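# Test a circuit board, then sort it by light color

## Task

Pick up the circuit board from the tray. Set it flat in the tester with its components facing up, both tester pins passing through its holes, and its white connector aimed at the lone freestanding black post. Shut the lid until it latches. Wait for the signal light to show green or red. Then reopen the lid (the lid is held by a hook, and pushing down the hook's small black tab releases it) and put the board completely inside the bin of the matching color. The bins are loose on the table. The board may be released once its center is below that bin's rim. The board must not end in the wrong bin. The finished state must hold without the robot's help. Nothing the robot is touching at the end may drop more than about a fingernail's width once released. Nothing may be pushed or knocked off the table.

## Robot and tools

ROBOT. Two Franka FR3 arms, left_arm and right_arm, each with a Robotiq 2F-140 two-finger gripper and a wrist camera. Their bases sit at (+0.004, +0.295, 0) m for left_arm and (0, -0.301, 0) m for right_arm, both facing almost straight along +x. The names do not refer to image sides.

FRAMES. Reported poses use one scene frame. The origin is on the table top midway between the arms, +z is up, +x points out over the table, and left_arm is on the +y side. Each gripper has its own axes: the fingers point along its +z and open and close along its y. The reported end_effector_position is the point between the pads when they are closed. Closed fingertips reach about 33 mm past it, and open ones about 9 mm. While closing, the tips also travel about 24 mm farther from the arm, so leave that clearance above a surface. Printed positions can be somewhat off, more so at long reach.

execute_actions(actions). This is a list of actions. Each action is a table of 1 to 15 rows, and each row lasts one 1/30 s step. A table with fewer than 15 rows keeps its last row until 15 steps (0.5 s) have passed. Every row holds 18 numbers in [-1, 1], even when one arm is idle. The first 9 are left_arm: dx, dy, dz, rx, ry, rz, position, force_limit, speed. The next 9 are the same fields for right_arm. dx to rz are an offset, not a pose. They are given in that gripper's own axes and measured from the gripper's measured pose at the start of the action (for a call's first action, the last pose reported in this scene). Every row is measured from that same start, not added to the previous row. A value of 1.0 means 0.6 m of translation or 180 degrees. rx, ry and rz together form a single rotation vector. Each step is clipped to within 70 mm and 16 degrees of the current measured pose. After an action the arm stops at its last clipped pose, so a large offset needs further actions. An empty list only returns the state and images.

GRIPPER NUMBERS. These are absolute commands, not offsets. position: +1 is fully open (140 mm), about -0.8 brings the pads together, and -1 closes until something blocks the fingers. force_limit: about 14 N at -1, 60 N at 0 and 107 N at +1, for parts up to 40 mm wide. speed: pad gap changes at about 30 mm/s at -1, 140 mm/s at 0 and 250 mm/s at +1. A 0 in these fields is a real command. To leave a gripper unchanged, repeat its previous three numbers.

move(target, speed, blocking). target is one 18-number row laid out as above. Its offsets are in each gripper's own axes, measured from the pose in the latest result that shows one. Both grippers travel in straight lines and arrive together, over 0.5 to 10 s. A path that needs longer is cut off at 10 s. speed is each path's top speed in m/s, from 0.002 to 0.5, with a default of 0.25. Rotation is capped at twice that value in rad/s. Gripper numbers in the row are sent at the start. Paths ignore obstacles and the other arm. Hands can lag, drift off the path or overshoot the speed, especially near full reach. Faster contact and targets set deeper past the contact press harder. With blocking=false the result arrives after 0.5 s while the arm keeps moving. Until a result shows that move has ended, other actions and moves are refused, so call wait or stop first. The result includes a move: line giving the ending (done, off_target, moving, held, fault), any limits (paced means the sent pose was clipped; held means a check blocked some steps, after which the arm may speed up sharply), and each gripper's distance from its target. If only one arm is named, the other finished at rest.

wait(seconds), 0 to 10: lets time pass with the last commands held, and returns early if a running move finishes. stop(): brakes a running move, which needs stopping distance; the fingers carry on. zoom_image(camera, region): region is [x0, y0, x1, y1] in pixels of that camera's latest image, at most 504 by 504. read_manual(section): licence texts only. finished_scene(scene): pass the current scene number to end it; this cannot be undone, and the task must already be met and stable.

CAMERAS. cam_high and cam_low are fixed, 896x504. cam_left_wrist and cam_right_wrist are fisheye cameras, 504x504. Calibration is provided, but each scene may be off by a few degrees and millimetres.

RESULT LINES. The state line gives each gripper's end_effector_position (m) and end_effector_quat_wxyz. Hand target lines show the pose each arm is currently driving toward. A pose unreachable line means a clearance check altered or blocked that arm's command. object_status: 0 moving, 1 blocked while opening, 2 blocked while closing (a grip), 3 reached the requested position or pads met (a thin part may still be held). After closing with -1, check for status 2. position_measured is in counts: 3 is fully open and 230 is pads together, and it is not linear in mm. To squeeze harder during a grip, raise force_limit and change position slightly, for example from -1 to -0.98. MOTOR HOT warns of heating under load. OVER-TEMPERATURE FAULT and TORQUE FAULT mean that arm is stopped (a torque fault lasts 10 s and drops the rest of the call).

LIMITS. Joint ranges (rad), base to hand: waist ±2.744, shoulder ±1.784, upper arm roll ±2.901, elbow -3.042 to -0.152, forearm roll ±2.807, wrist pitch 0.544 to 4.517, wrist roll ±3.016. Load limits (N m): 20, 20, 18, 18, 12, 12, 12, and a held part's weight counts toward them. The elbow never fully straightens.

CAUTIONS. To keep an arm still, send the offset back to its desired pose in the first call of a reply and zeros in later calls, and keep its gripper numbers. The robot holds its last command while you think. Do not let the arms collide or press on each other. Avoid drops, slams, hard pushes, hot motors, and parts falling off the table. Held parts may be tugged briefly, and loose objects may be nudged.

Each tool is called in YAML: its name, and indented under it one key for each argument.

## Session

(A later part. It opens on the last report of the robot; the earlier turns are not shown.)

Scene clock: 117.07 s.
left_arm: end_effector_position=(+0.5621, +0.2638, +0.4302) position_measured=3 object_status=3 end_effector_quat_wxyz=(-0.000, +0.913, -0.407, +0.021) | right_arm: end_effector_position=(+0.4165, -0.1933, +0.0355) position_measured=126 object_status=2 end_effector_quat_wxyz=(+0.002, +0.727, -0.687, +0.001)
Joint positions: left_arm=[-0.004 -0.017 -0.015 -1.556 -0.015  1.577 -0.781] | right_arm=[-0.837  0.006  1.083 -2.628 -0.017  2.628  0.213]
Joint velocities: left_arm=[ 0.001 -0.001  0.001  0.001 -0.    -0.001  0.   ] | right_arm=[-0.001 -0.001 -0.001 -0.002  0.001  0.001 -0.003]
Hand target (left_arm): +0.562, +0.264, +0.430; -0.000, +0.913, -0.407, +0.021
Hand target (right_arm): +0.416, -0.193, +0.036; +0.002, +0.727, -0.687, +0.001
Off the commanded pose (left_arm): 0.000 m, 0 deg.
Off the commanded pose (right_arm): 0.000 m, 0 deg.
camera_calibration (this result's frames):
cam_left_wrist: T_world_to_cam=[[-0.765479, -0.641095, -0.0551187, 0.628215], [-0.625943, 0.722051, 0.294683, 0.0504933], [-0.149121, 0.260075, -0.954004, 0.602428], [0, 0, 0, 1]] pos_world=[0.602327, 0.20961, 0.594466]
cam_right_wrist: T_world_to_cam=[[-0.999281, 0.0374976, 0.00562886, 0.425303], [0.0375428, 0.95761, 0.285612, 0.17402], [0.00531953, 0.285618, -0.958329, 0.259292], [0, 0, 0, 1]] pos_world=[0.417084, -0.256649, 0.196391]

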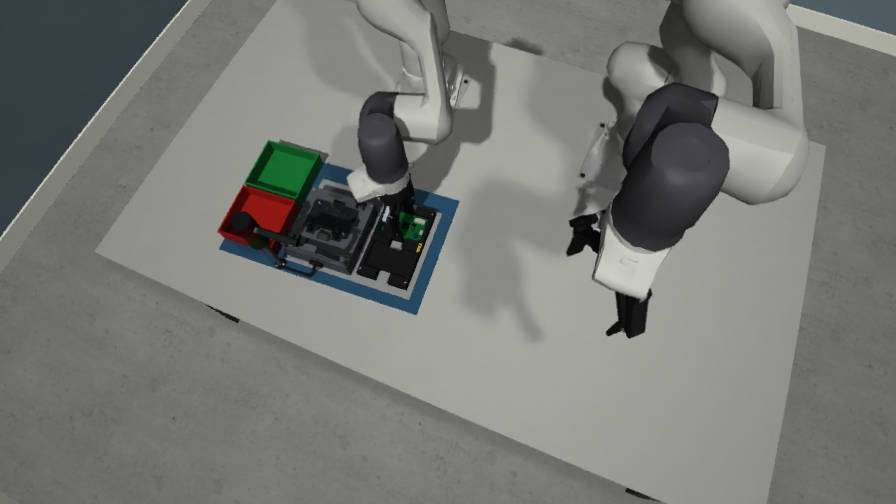

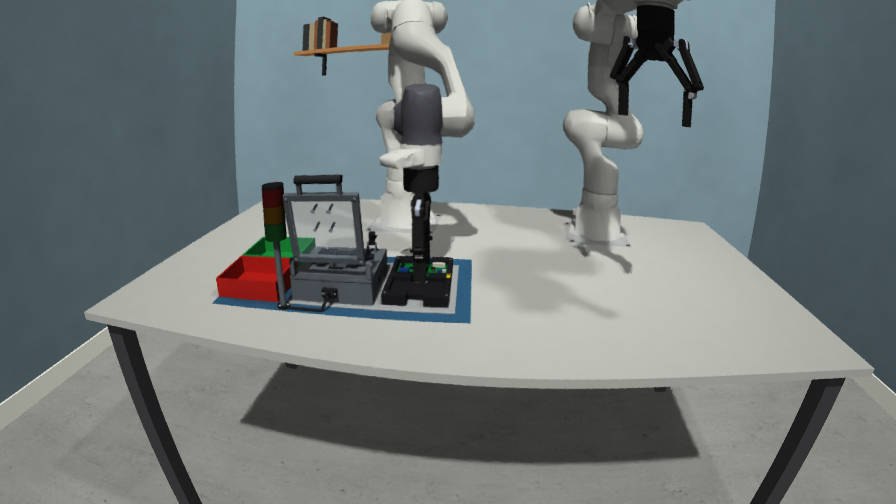

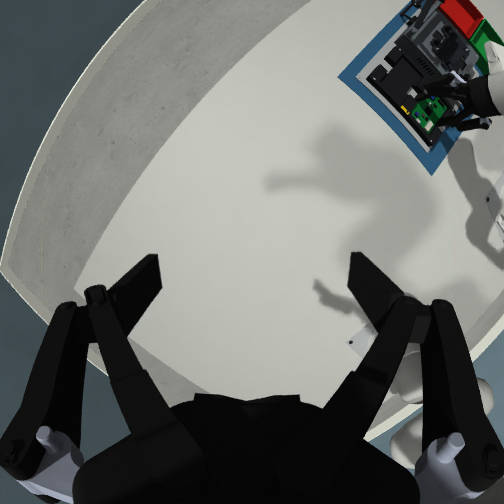

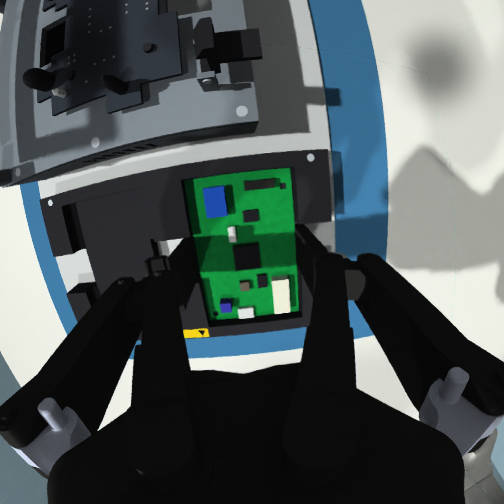

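move:
  target: [0,0,0,0,0,0,1,0,0, 0,0,-0.05,0,0,0,-1,0,-0.6]
  speed: 0.04

move:
  target: [0,0,0,0,0,0,1,0,0, 0,0,-0.23,0,0,0,-1,0,-0.6]
  speed: 0.15

Scene clock: 128.30 s.
left_arm: end_effector_position=(+0.5621, +0.2638, +0.4302) position_measured=3 object_status=3 end_effector_quat_wxyz=(-0.000, +0.913, -0.407, +0.021) | right_arm: end_effector_position=(+0.4188, -0.1939, +0.0665) position_measured=126 object_status=2 end_effector_quat_wxyz=(+0.000, +0.721, -0.693, +0.003)
Joint positions: left_arm=[-0.004 -0.017 -0.015 -1.556 -0.015  1.577 -0.781] | right_arm=[-0.759 -0.144  1.03  -2.612  0.207  2.53   0.065]
Joint velocities: left_arm=[ 0.001  0.001 -0.    -0.001 -0.    -0.     0.001] | right_arm=[ 0.013 -0.001 -0.015  0.001  0.004 -0.006 -0.037]
Hand target (left_arm): +0.562, +0.264, +0.430; -0.000, +0.913, -0.407, +0.021
Hand target (right_arm): +0.417, -0.194, +0.066; +0.001, +0.726, -0.688, +0.002
Off the commanded pose (left_arm): 0.000 m, 0 deg.
Off the commanded pose (right_arm): 0.003 m, 1 deg.
move: done
camera_calibration (this result's frames):
cam_left_wrist: T_world_to_cam=[[-0.765479, -0.641095, -0.0551188, 0.628215], [-0.625943, 0.722051, 0.294683, 0.0504933], [-0.149121, 0.260075, -0.954004, 0.602428], [0, 0, 0, 1]] pos_world=[0.602327, 0.20961, 0.594466]
cam_right_wrist: T_world_to_cam=[[-0.99857, 0.0534624, 0.0000529313, 0.430631], [0.0512506, 0.956975, 0.28561, 0.159803], [0.0152188, 0.285204, -0.958346, 0.284956], [0, 0, 0, 1]] pos_world=[0.417488, -0.257221, 0.227422]

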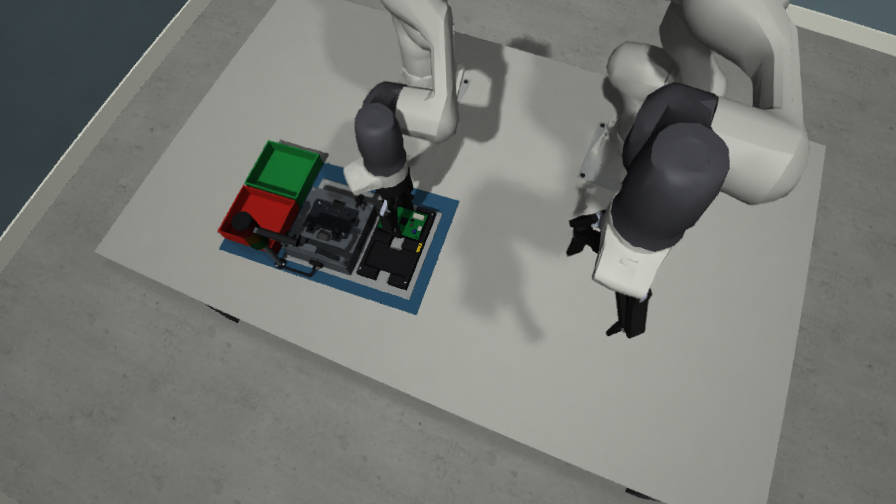

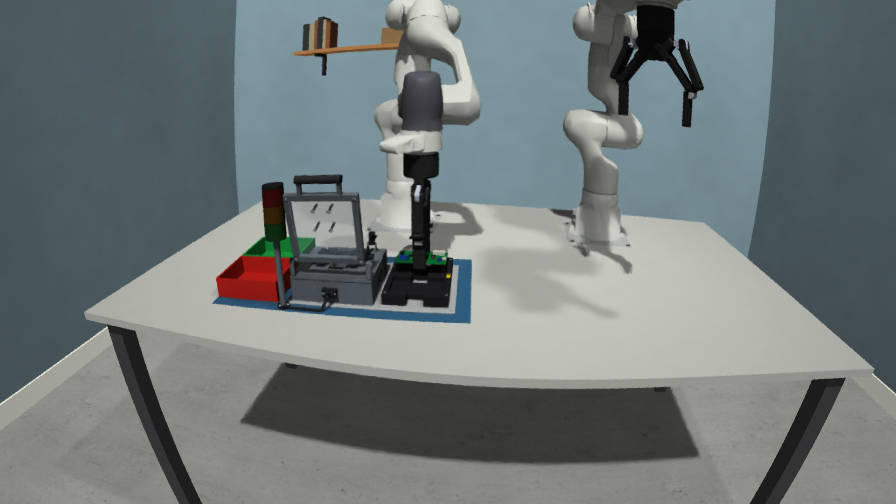

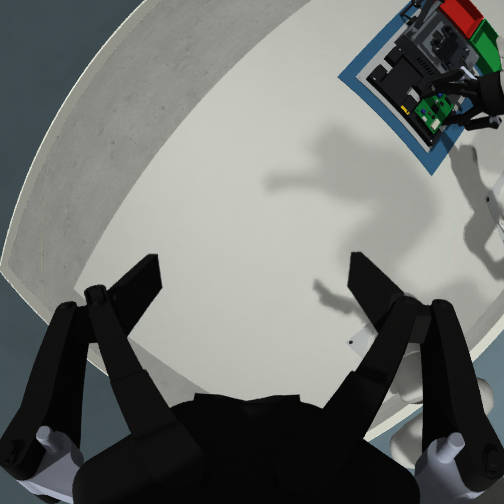

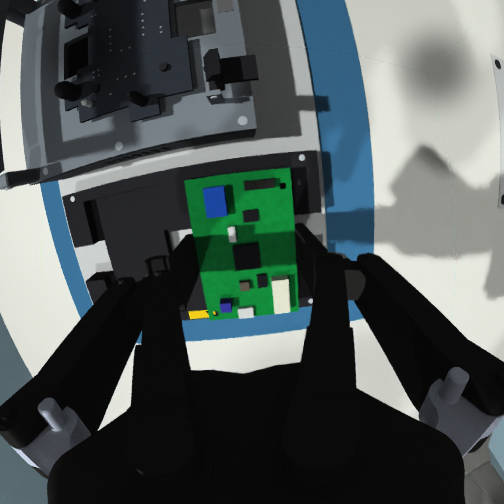

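Scene clock: 129.90 s.
left_arm: end_effector_position=(+0.5621, +0.2638, +0.4302) position_measured=3 object_status=3 end_effector_quat_wxyz=(-0.000, +0.913, -0.407, +0.021) | right_arm: end_effector_position=(+0.4204, -0.1952, +0.2053) position_measured=126 object_status=2 end_effector_quat_wxyz=(-0.004, +0.716, -0.698, +0.003)
Joint positions: left_arm=[-0.004 -0.017 -0.015 -1.556 -0.015  1.577 -0.781] | right_arm=[-0.567 -0.464  0.757 -2.457  0.361  2.089 -0.066]
Joint velocities: left_arm=[-0.    -0.001  0.001  0.     0.001 -0.    -0.001] | right_arm=[-0.    -0.    -0.002 -0.    -0.002 -0.011 -0.006]
Hand target (left_arm): +0.562, +0.264, +0.430; -0.000, +0.913, -0.407, +0.021
Hand target (right_arm): +0.419, -0.195, +0.206; -0.002, +0.719, -0.695, +0.003
Off the commanded pose (left_arm): 0.000 m, 0 deg.
Off the commanded pose (right_arm): 0.003 m, 1 deg.
move: done
camera_calibration (this result's frames):
cam_left_wrist: T_world_to_cam=[[-0.765479, -0.641095, -0.0551185, 0.628215], [-0.625943, 0.722051, 0.294683, 0.0504932], [-0.149122, 0.260075, -0.954004, 0.602428], [0, 0, 0, 1]] pos_world=[0.602327, 0.209611, 0.594466]
cam_right_wrist: T_world_to_cam=[[-0.997768, 0.0665283, -0.00575062, 0.435683], [0.0619895, 0.95482, 0.290648, 0.115327], [0.0248271, 0.289643, -0.956813, 0.414832], [0, 0, 0, 1]] pos_world=[0.417262, -0.259255, 0.365902]

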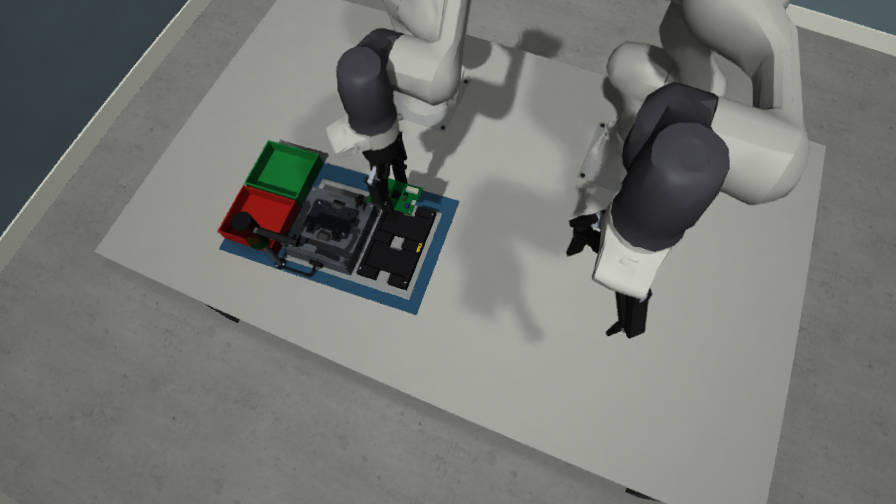

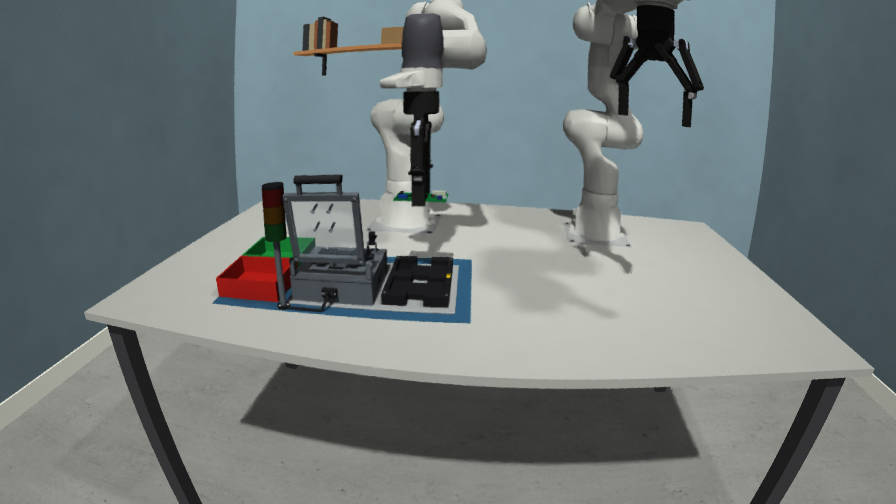

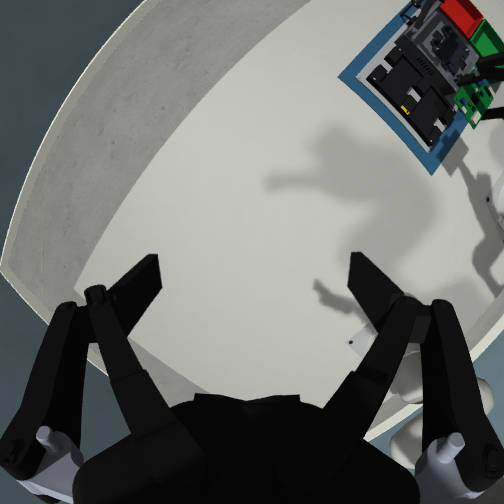

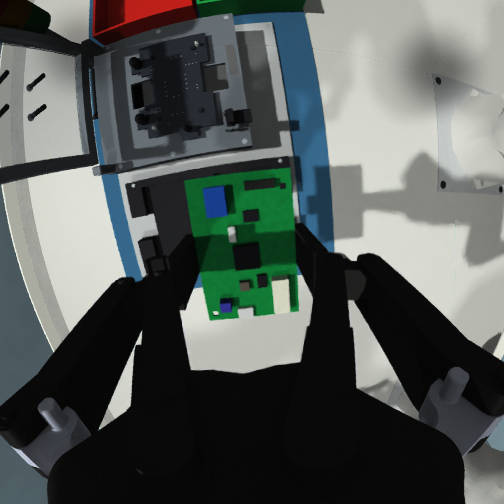

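move:
  target: [0,0,0,0,0,0,1,0,0, 0.3027,-0.1065,0.03,-0.003,0,-0.008,-1,0,-0.6]
  speed: 0.12

Scene clock: 137.53 s.
left_arm: end_effector_position=(+0.5621, +0.2638, +0.4302) position_measured=3 object_status=3 end_effector_quat_wxyz=(-0.000, +0.913, -0.407, +0.021) | right_arm: end_effector_position=(+0.4826, -0.3728, +0.1836) position_measured=126 object_status=2 end_effector_quat_wxyz=(+0.004, +0.722, -0.692, -0.004)
Joint positions: left_arm=[-0.004 -0.017 -0.015 -1.556 -0.015  1.577 -0.781] | right_arm=[-0.771 -0.154  0.603 -2.31   0.104  2.17  -0.268]
Joint velocities: left_arm=[-0.     0.    -0.    -0.002 -0.     0.    -0.001] | right_arm=[ 0.002  0.001  0.002  0.002 -0.004  0.    -0.023]
Hand target (left_arm): +0.562, +0.264, +0.430; -0.000, +0.913, -0.407, +0.021
Hand target (right_arm): +0.485, -0.374, +0.184; +0.003, +0.726, -0.688, -0.002
Off the commanded pose (left_arm): 0.000 m, 0 deg.
Off the commanded pose (right_arm): 0.008 m, 1 deg.
move: off_target (right_arm)
camera_calibration (this result's frames):
cam_left_wrist: T_world_to_cam=[[-0.765479, -0.641095, -0.0551188, 0.628215], [-0.625943, 0.722051, 0.294683, 0.0504933], [-0.149121, 0.260075, -0.954004, 0.602428], [0, 0, 0, 1]] pos_world=[0.602327, 0.20961, 0.594466]
cam_right_wrist: T_world_to_cam=[[-0.998609, 0.0505175, 0.0151118, 0.500085], [0.0527291, 0.955827, 0.289162, 0.29255], [0.000163425, 0.289556, -0.957161, 0.455925], [0, 0, 0, 1]] pos_world=[0.483889, -0.436906, 0.344242]

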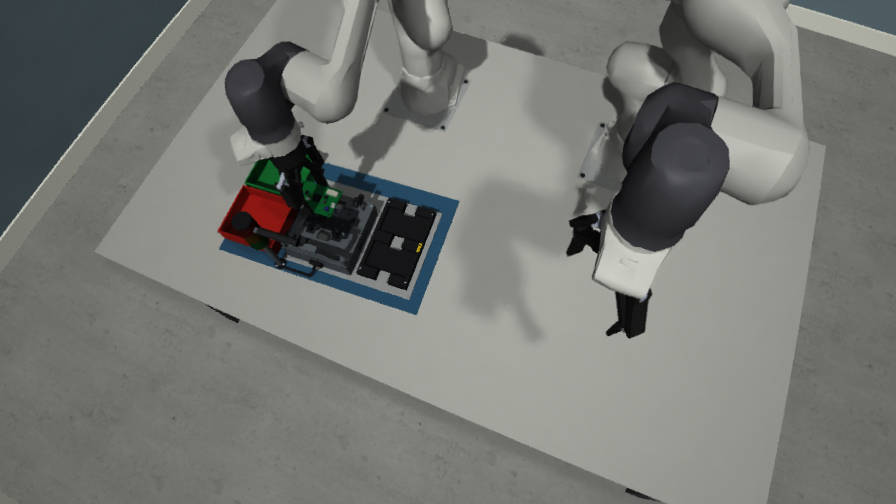

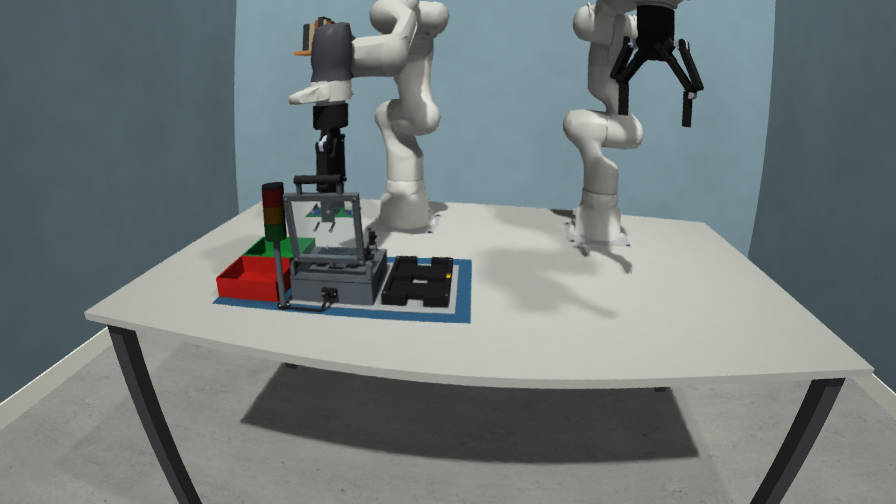

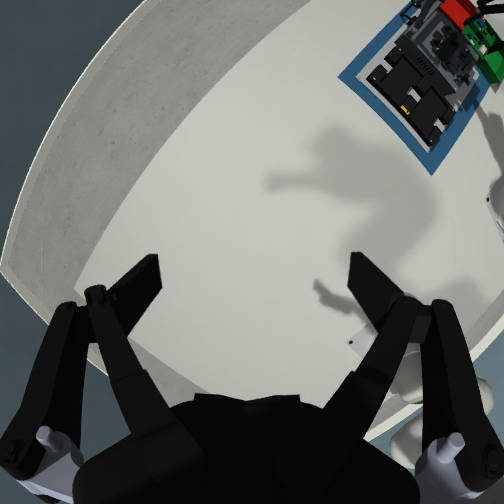

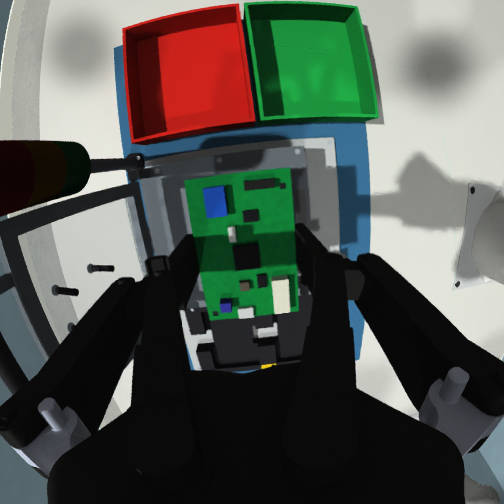

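zoom_image:
  camera: "cam_right_wrist"
  region: [110, 110, 380, 380]

Region (110, 110, 380, 380) of cam_right_wrist's 504x504 image, scaled by 1.867, with more detail than that image has.

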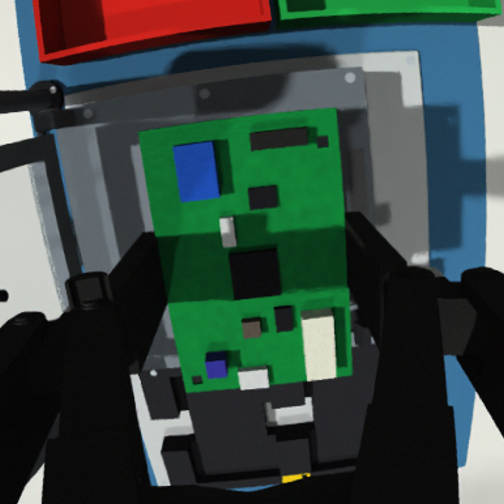

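move:
  target: [0,0,0,0,0,0,1,0,0, -0.016,-0.004,0.094,0.003,0,-0.005,-1,0,-0.6]
  speed: 0.06

zoom_image:
  camera: "cam_right_wrist"
  region: [110, 110, 380, 380]

Scene clock: 206.87 s.
left_arm: end_effector_position=(+0.5621, +0.2638, +0.4302) position_measured=3 object_status=3 end_effector_quat_wxyz=(-0.000, +0.913, -0.407, +0.021) | right_arm: end_effector_position=(+0.4830, -0.3627, +0.1277) position_measured=126 object_status=2 end_effector_quat_wxyz=(+0.001, +0.730, -0.684, -0.003)
Joint positions: left_arm=[-0.004 -0.017 -0.015 -1.556 -0.015  1.577 -0.781] | right_arm=[-0.771 -0.063  0.634 -2.385  0.054  2.329 -0.232]
Joint velocities: left_arm=[ 0.001 -0.001  0.001  0.    -0.     0.    -0.002] | right_arm=[-0.    -0.001  0.002  0.    -0.003  0.011  0.01 ]
Hand target (left_arm): +0.562, +0.264, +0.430; -0.000, +0.913, -0.407, +0.021
Hand target (right_arm): +0.484, -0.362, +0.127; +0.000, +0.728, -0.685, -0.001
Off the commanded pose (left_arm): 0.000 m, 0 deg.
Off the commanded pose (right_arm): 0.001 m, 0 deg.
move: done
camera_calibration (this result's frames):
cam_left_wrist: T_world_to_cam=[[-0.76548, -0.641095, -0.0551186, 0.628215], [-0.625942, 0.722051, 0.294683, 0.0504931], [-0.149121, 0.260075, -0.954004, 0.602428], [0, 0, 0, 1]] pos_world=[0.602327, 0.20961, 0.594466]
cam_right_wrist: T_world_to_cam=[[-0.999561, 0.0281102, 0.00938616, 0.493845], [0.0296255, 0.956146, 0.291387, 0.310032], [-0.000783594, 0.291537, -0.956559, 0.40056], [0, 0, 0, 1]] pos_world=[0.484757, -0.427096, 0.288184]

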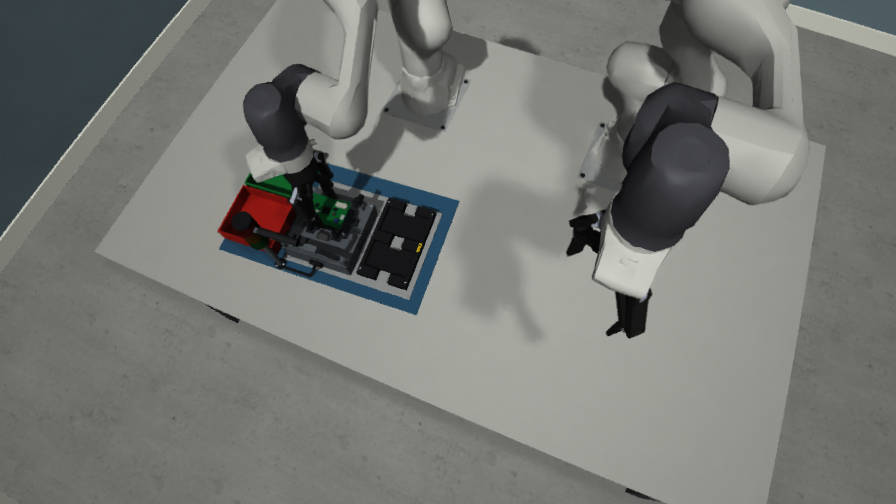

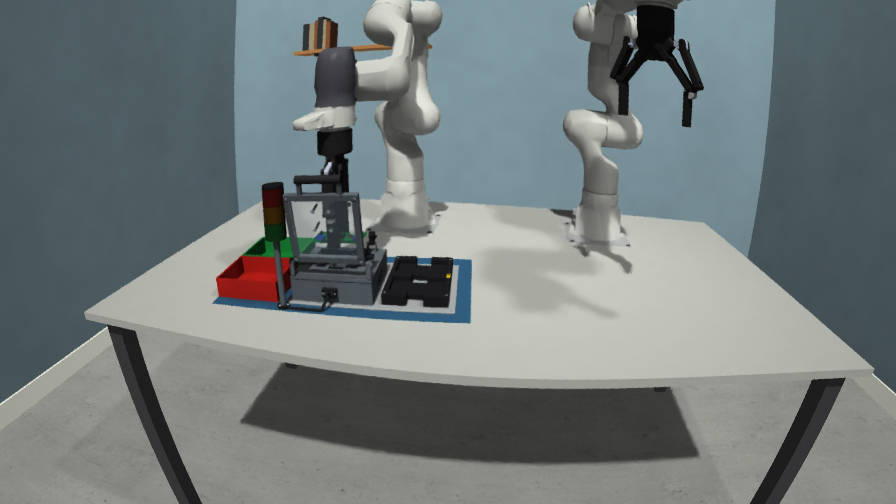

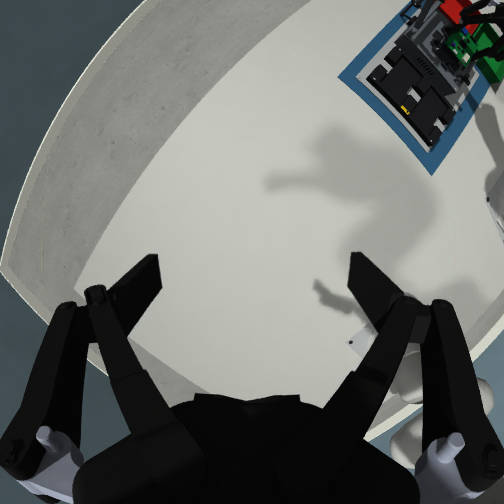

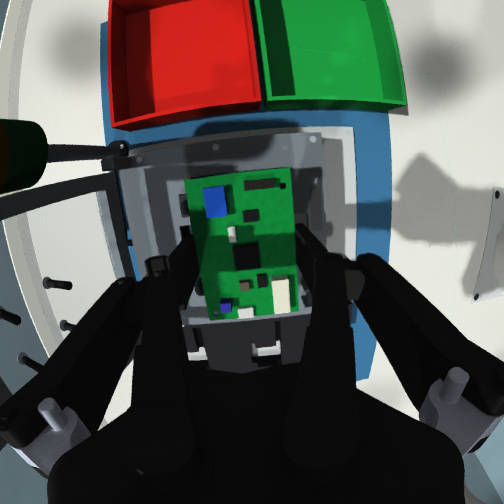

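Region (110, 110, 380, 380) of cam_right_wrist's 504x504 image, scaled by 1.867, with more detail than that image has.

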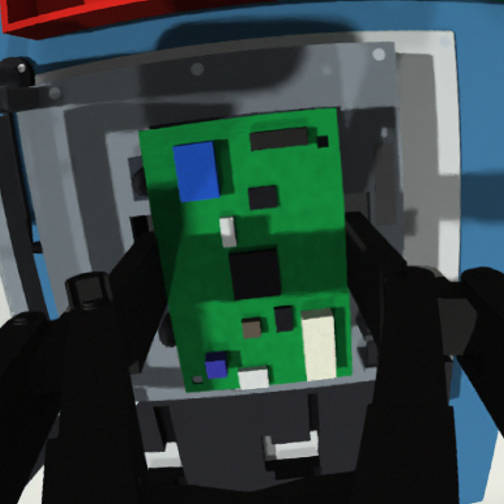

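move:
  target: [0,0,0,0,0,0,1,0,0, 0.002,-0.004,0.027,0,0,0,-1,0,-0.6]
  speed: 0.03

zoom_image:
  camera: "cam_right_wrist"
  region: [110, 110, 380, 380]

Scene clock: 221.87 s.
left_arm: end_effector_position=(+0.5621, +0.2638, +0.4302) position_measured=3 object_status=3 end_effector_quat_wxyz=(-0.000, +0.913, -0.407, +0.021) | right_arm: end_effector_position=(+0.4839, -0.3631, +0.1117) position_measured=126 object_status=2 end_effector_quat_wxyz=(+0.002, +0.732, -0.681, -0.005)
Joint positions: left_arm=[-0.004 -0.017 -0.015 -1.556 -0.015  1.577 -0.781] | right_arm=[-0.771 -0.02   0.634 -2.391  0.022  2.364 -0.216]
Joint velocities: left_arm=[ 0.    -0.001  0.    -0.     0.     0.     0.001] | right_arm=[ 0.     0.    -0.001 -0.    -0.01   0.018  0.013]
Hand target (left_arm): +0.562, +0.264, +0.430; -0.000, +0.913, -0.407, +0.021
Hand target (right_arm): +0.485, -0.363, +0.111; +0.001, +0.730, -0.683, -0.003
Off the commanded pose (left_arm): 0.000 m, 0 deg.
Off the commanded pose (right_arm): 0.002 m, 0 deg.
move: done
camera_calibration (this result's frames):
cam_left_wrist: T_world_to_cam=[[-0.76548, -0.641095, -0.0551188, 0.628215], [-0.625942, 0.722051, 0.294683, 0.0504932], [-0.149121, 0.260075, -0.954004, 0.602428], [0, 0, 0, 1]] pos_world=[0.602327, 0.20961, 0.594466]
cam_right_wrist: T_world_to_cam=[[-0.999666, 0.0215719, 0.0142026, 0.492043], [0.0247904, 0.95569, 0.293331, 0.316928], [-0.00724555, 0.293585, -0.955906, 0.389197], [0, 0, 0, 1]] pos_world=[0.486842, -0.427761, 0.272083]

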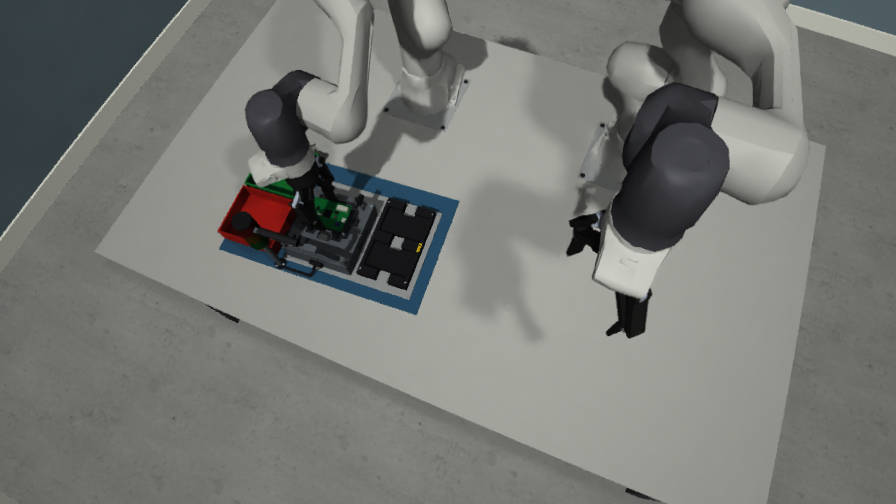

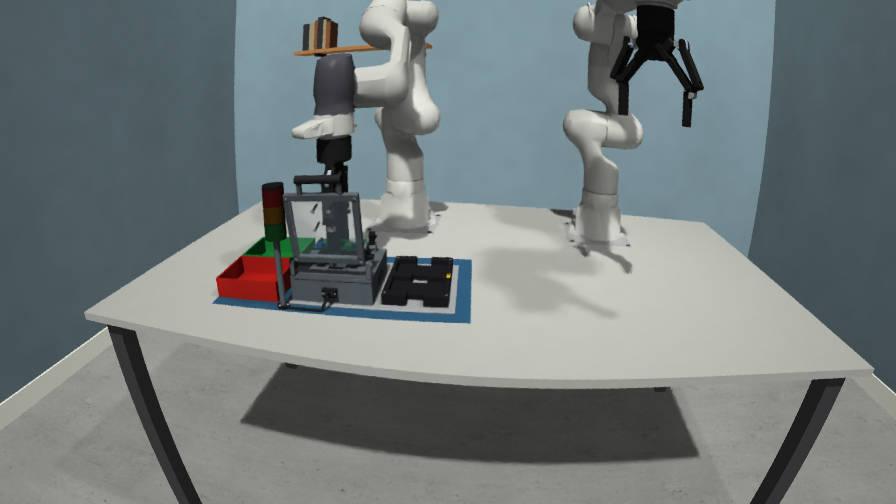

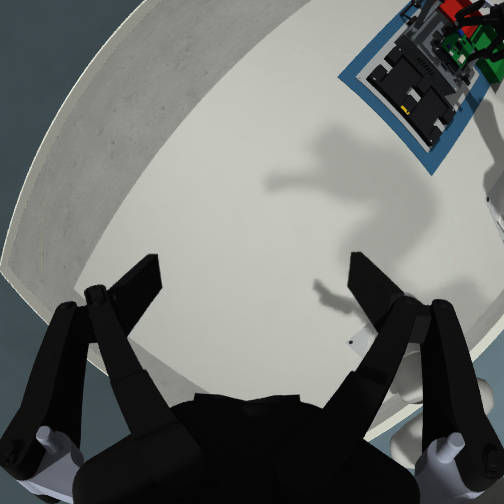

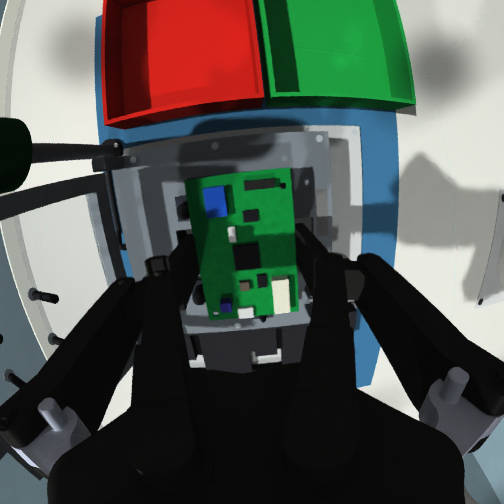

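Region (110, 110, 380, 380) of cam_right_wrist's 504x504 image, scaled by 1.867, with more detail than that image has.

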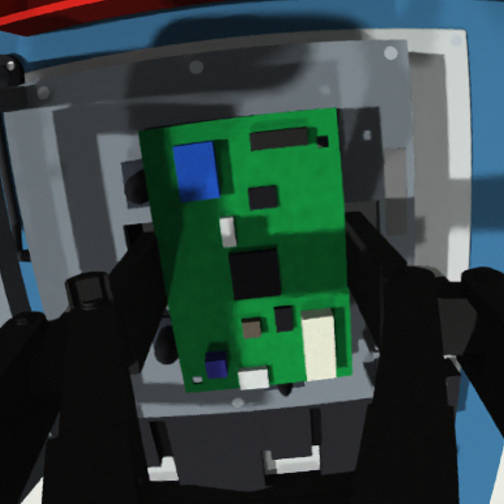

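move:
  target: [0,0,0,0,0,0,1,0,0, 0,0,0.016,0.004,0,0.007,-1,0,-0.6]
  speed: 0.01

zoom_image:
  camera: "cam_right_wrist"
  region: [110, 110, 380, 380]

Scene clock: 232.70 s.
left_arm: end_effector_position=(+0.5621, +0.2638, +0.4302) position_measured=3 object_status=3 end_effector_quat_wxyz=(-0.000, +0.913, -0.407, +0.021) | right_arm: end_effector_position=(+0.4829, -0.3624, +0.1027) position_measured=126 object_status=2 end_effector_quat_wxyz=(-0.002, +0.727, -0.687, -0.002)
Joint positions: left_arm=[-0.004 -0.017 -0.015 -1.556 -0.015  1.577 -0.781] | right_arm=[-0.771 -0.011  0.634 -2.412  0.019  2.401 -0.198]
Joint velocities: left_arm=[ 0.001 -0.001  0.001 -0.001 -0.001  0.     0.001] | right_arm=[0.001 0.001 0.    0.    0.    0.011 0.009]
Hand target (left_arm): +0.562, +0.264, +0.430; -0.000, +0.913, -0.407, +0.021
Hand target (right_arm): +0.484, -0.363, +0.102; -0.003, +0.725, -0.689, -0.001
Off the commanded pose (left_arm): 0.000 m, 0 deg.
Off the commanded pose (right_arm): 0.001 m, 0 deg.
move: done
camera_calibration (this result's frames):
cam_left_wrist: T_world_to_cam=[[-0.765479, -0.641095, -0.0551188, 0.628215], [-0.625943, 0.722051, 0.294683, 0.0504933], [-0.149121, 0.260075, -0.954004, 0.602428], [0, 0, 0, 1]] pos_world=[0.602327, 0.20961, 0.594466]
cam_right_wrist: T_world_to_cam=[[-0.999286, 0.0374171, 0.0052628, 0.497628], [0.0373008, 0.95462, 0.295481, 0.31228], [0.00603207, 0.295467, -0.955334, 0.374544], [0, 0, 0, 1]] pos_world=[0.483366, -0.427393, 0.262923]

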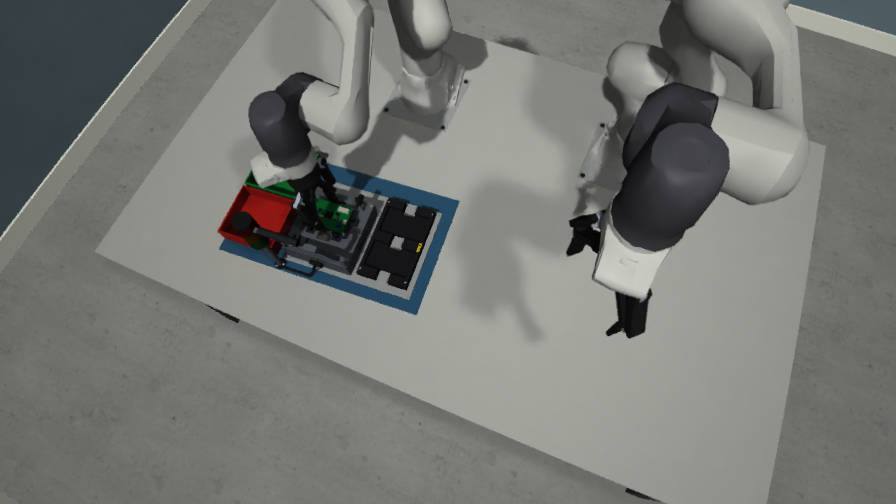

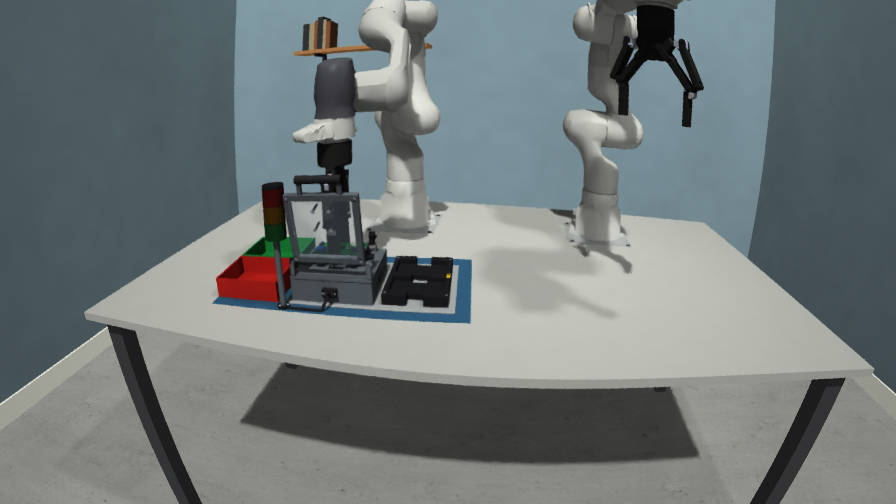

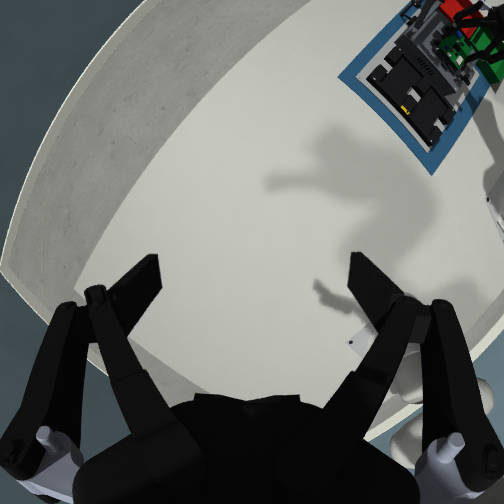

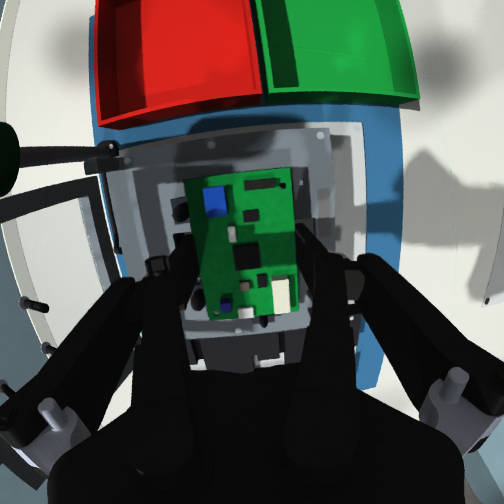

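Region (110, 110, 380, 380) of cam_right_wrist's 504x504 image, scaled by 1.867, with more detail than that image has.

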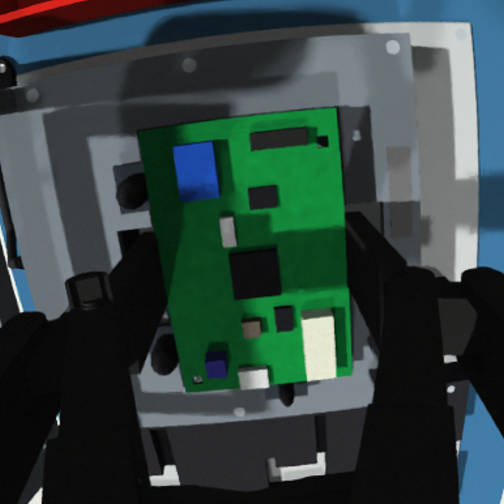

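move:
  target: [0,0,0,0,0,0,1,0,0, 0.001,-0.002,0.009,0,0,0,-1,0,-0.6]
  speed: 0.005

zoom_image:
  camera: "cam_right_wrist"
  region: [160, 150, 340, 340]

Scene clock: 248.13 s.
left_arm: end_effector_position=(+0.5621, +0.2638, +0.4302) position_measured=3 object_status=3 end_effector_quat_wxyz=(-0.000, +0.913, -0.407, +0.021) | right_arm: end_effector_position=(+0.4838, -0.3627, +0.0990) position_measured=126 object_status=2 end_effector_quat_wxyz=(-0.002, +0.728, -0.686, -0.002)
Joint positions: left_arm=[-0.004 -0.017 -0.015 -1.556 -0.015  1.577 -0.781] | right_arm=[-0.771  0.002  0.634 -2.411  0.006  2.41  -0.193]
Joint velocities: left_arm=[-0.    -0.    -0.002  0.001 -0.001 -0.001  0.001] | right_arm=[ 0.001  0.001  0.    -0.    -0.003  0.003  0.002]
Hand target (left_arm): +0.562, +0.264, +0.430; -0.000, +0.913, -0.407, +0.021
Hand target (right_arm): +0.484, -0.363, +0.097; -0.002, +0.727, -0.687, -0.002
Off the commanded pose (left_arm): 0.000 m, 0 deg.
Off the commanded pose (right_arm): 0.002 m, 0 deg.
move: done
camera_calibration (this result's frames):
cam_left_wrist: T_world_to_cam=[[-0.765479, -0.641095, -0.0551189, 0.628215], [-0.625943, 0.722051, 0.294683, 0.0504934], [-0.149121, 0.260075, -0.954004, 0.602428], [0, 0, 0, 1]] pos_world=[0.602327, 0.209611, 0.594466]
cam_right_wrist: T_world_to_cam=[[-0.999434, 0.0331296, 0.00580007, 0.497049], [0.033369, 0.955135, 0.294285, 0.315869], [0.00420969, 0.294312, -0.9557, 0.371611], [0, 0, 0, 1]] pos_world=[0.484664, -0.427534, 0.25931]

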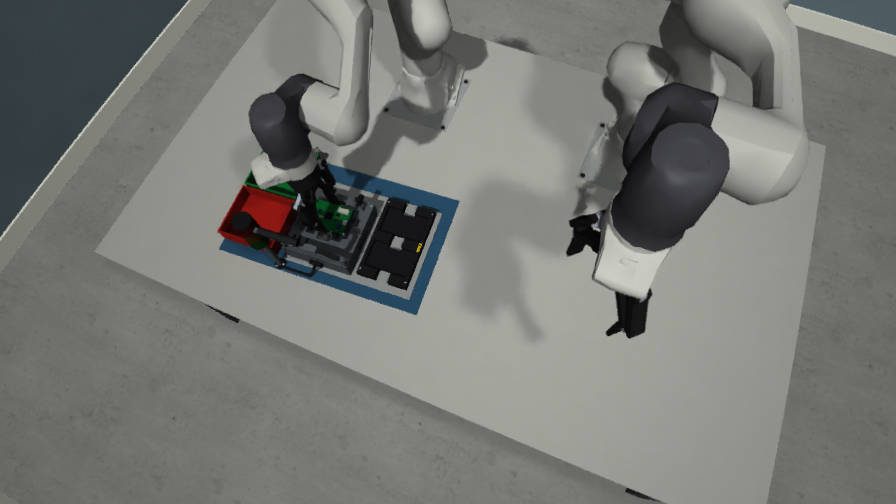

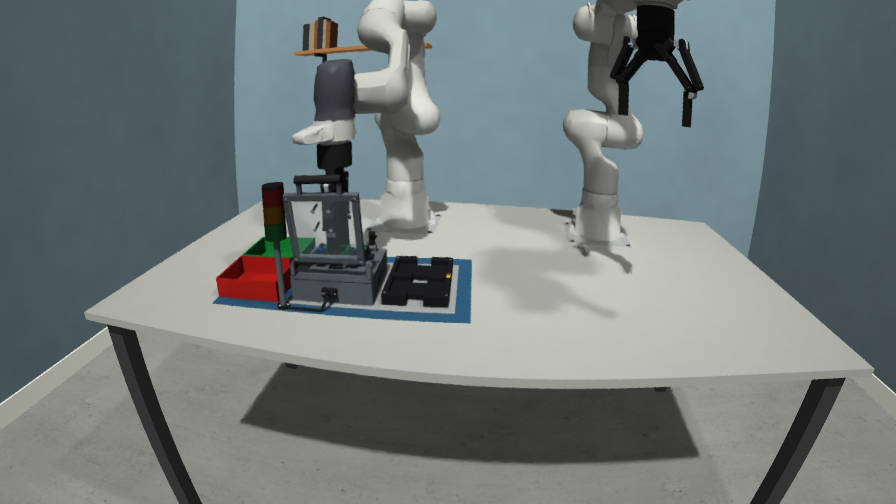

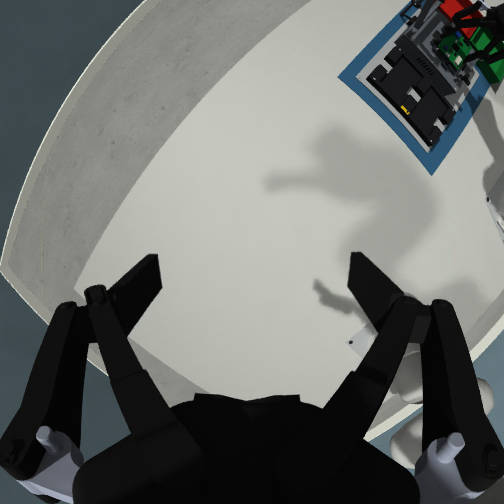

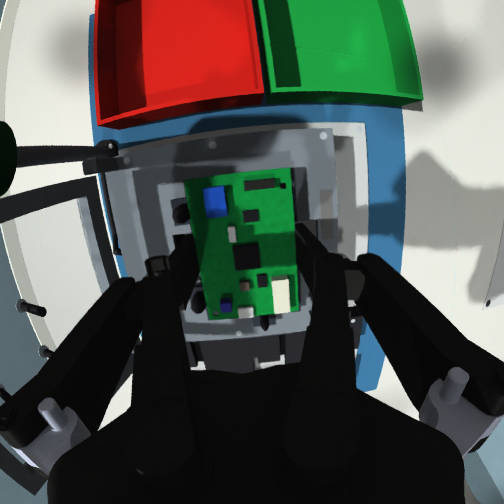

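Region (160, 150, 340, 340) of cam_right_wrist's 504x504 image, scaled by 2.653, with more detail than that image has; it fills the left 477 columns of this view, and the rest is white.

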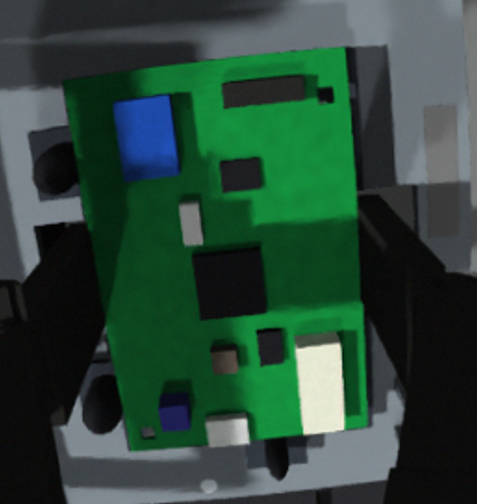

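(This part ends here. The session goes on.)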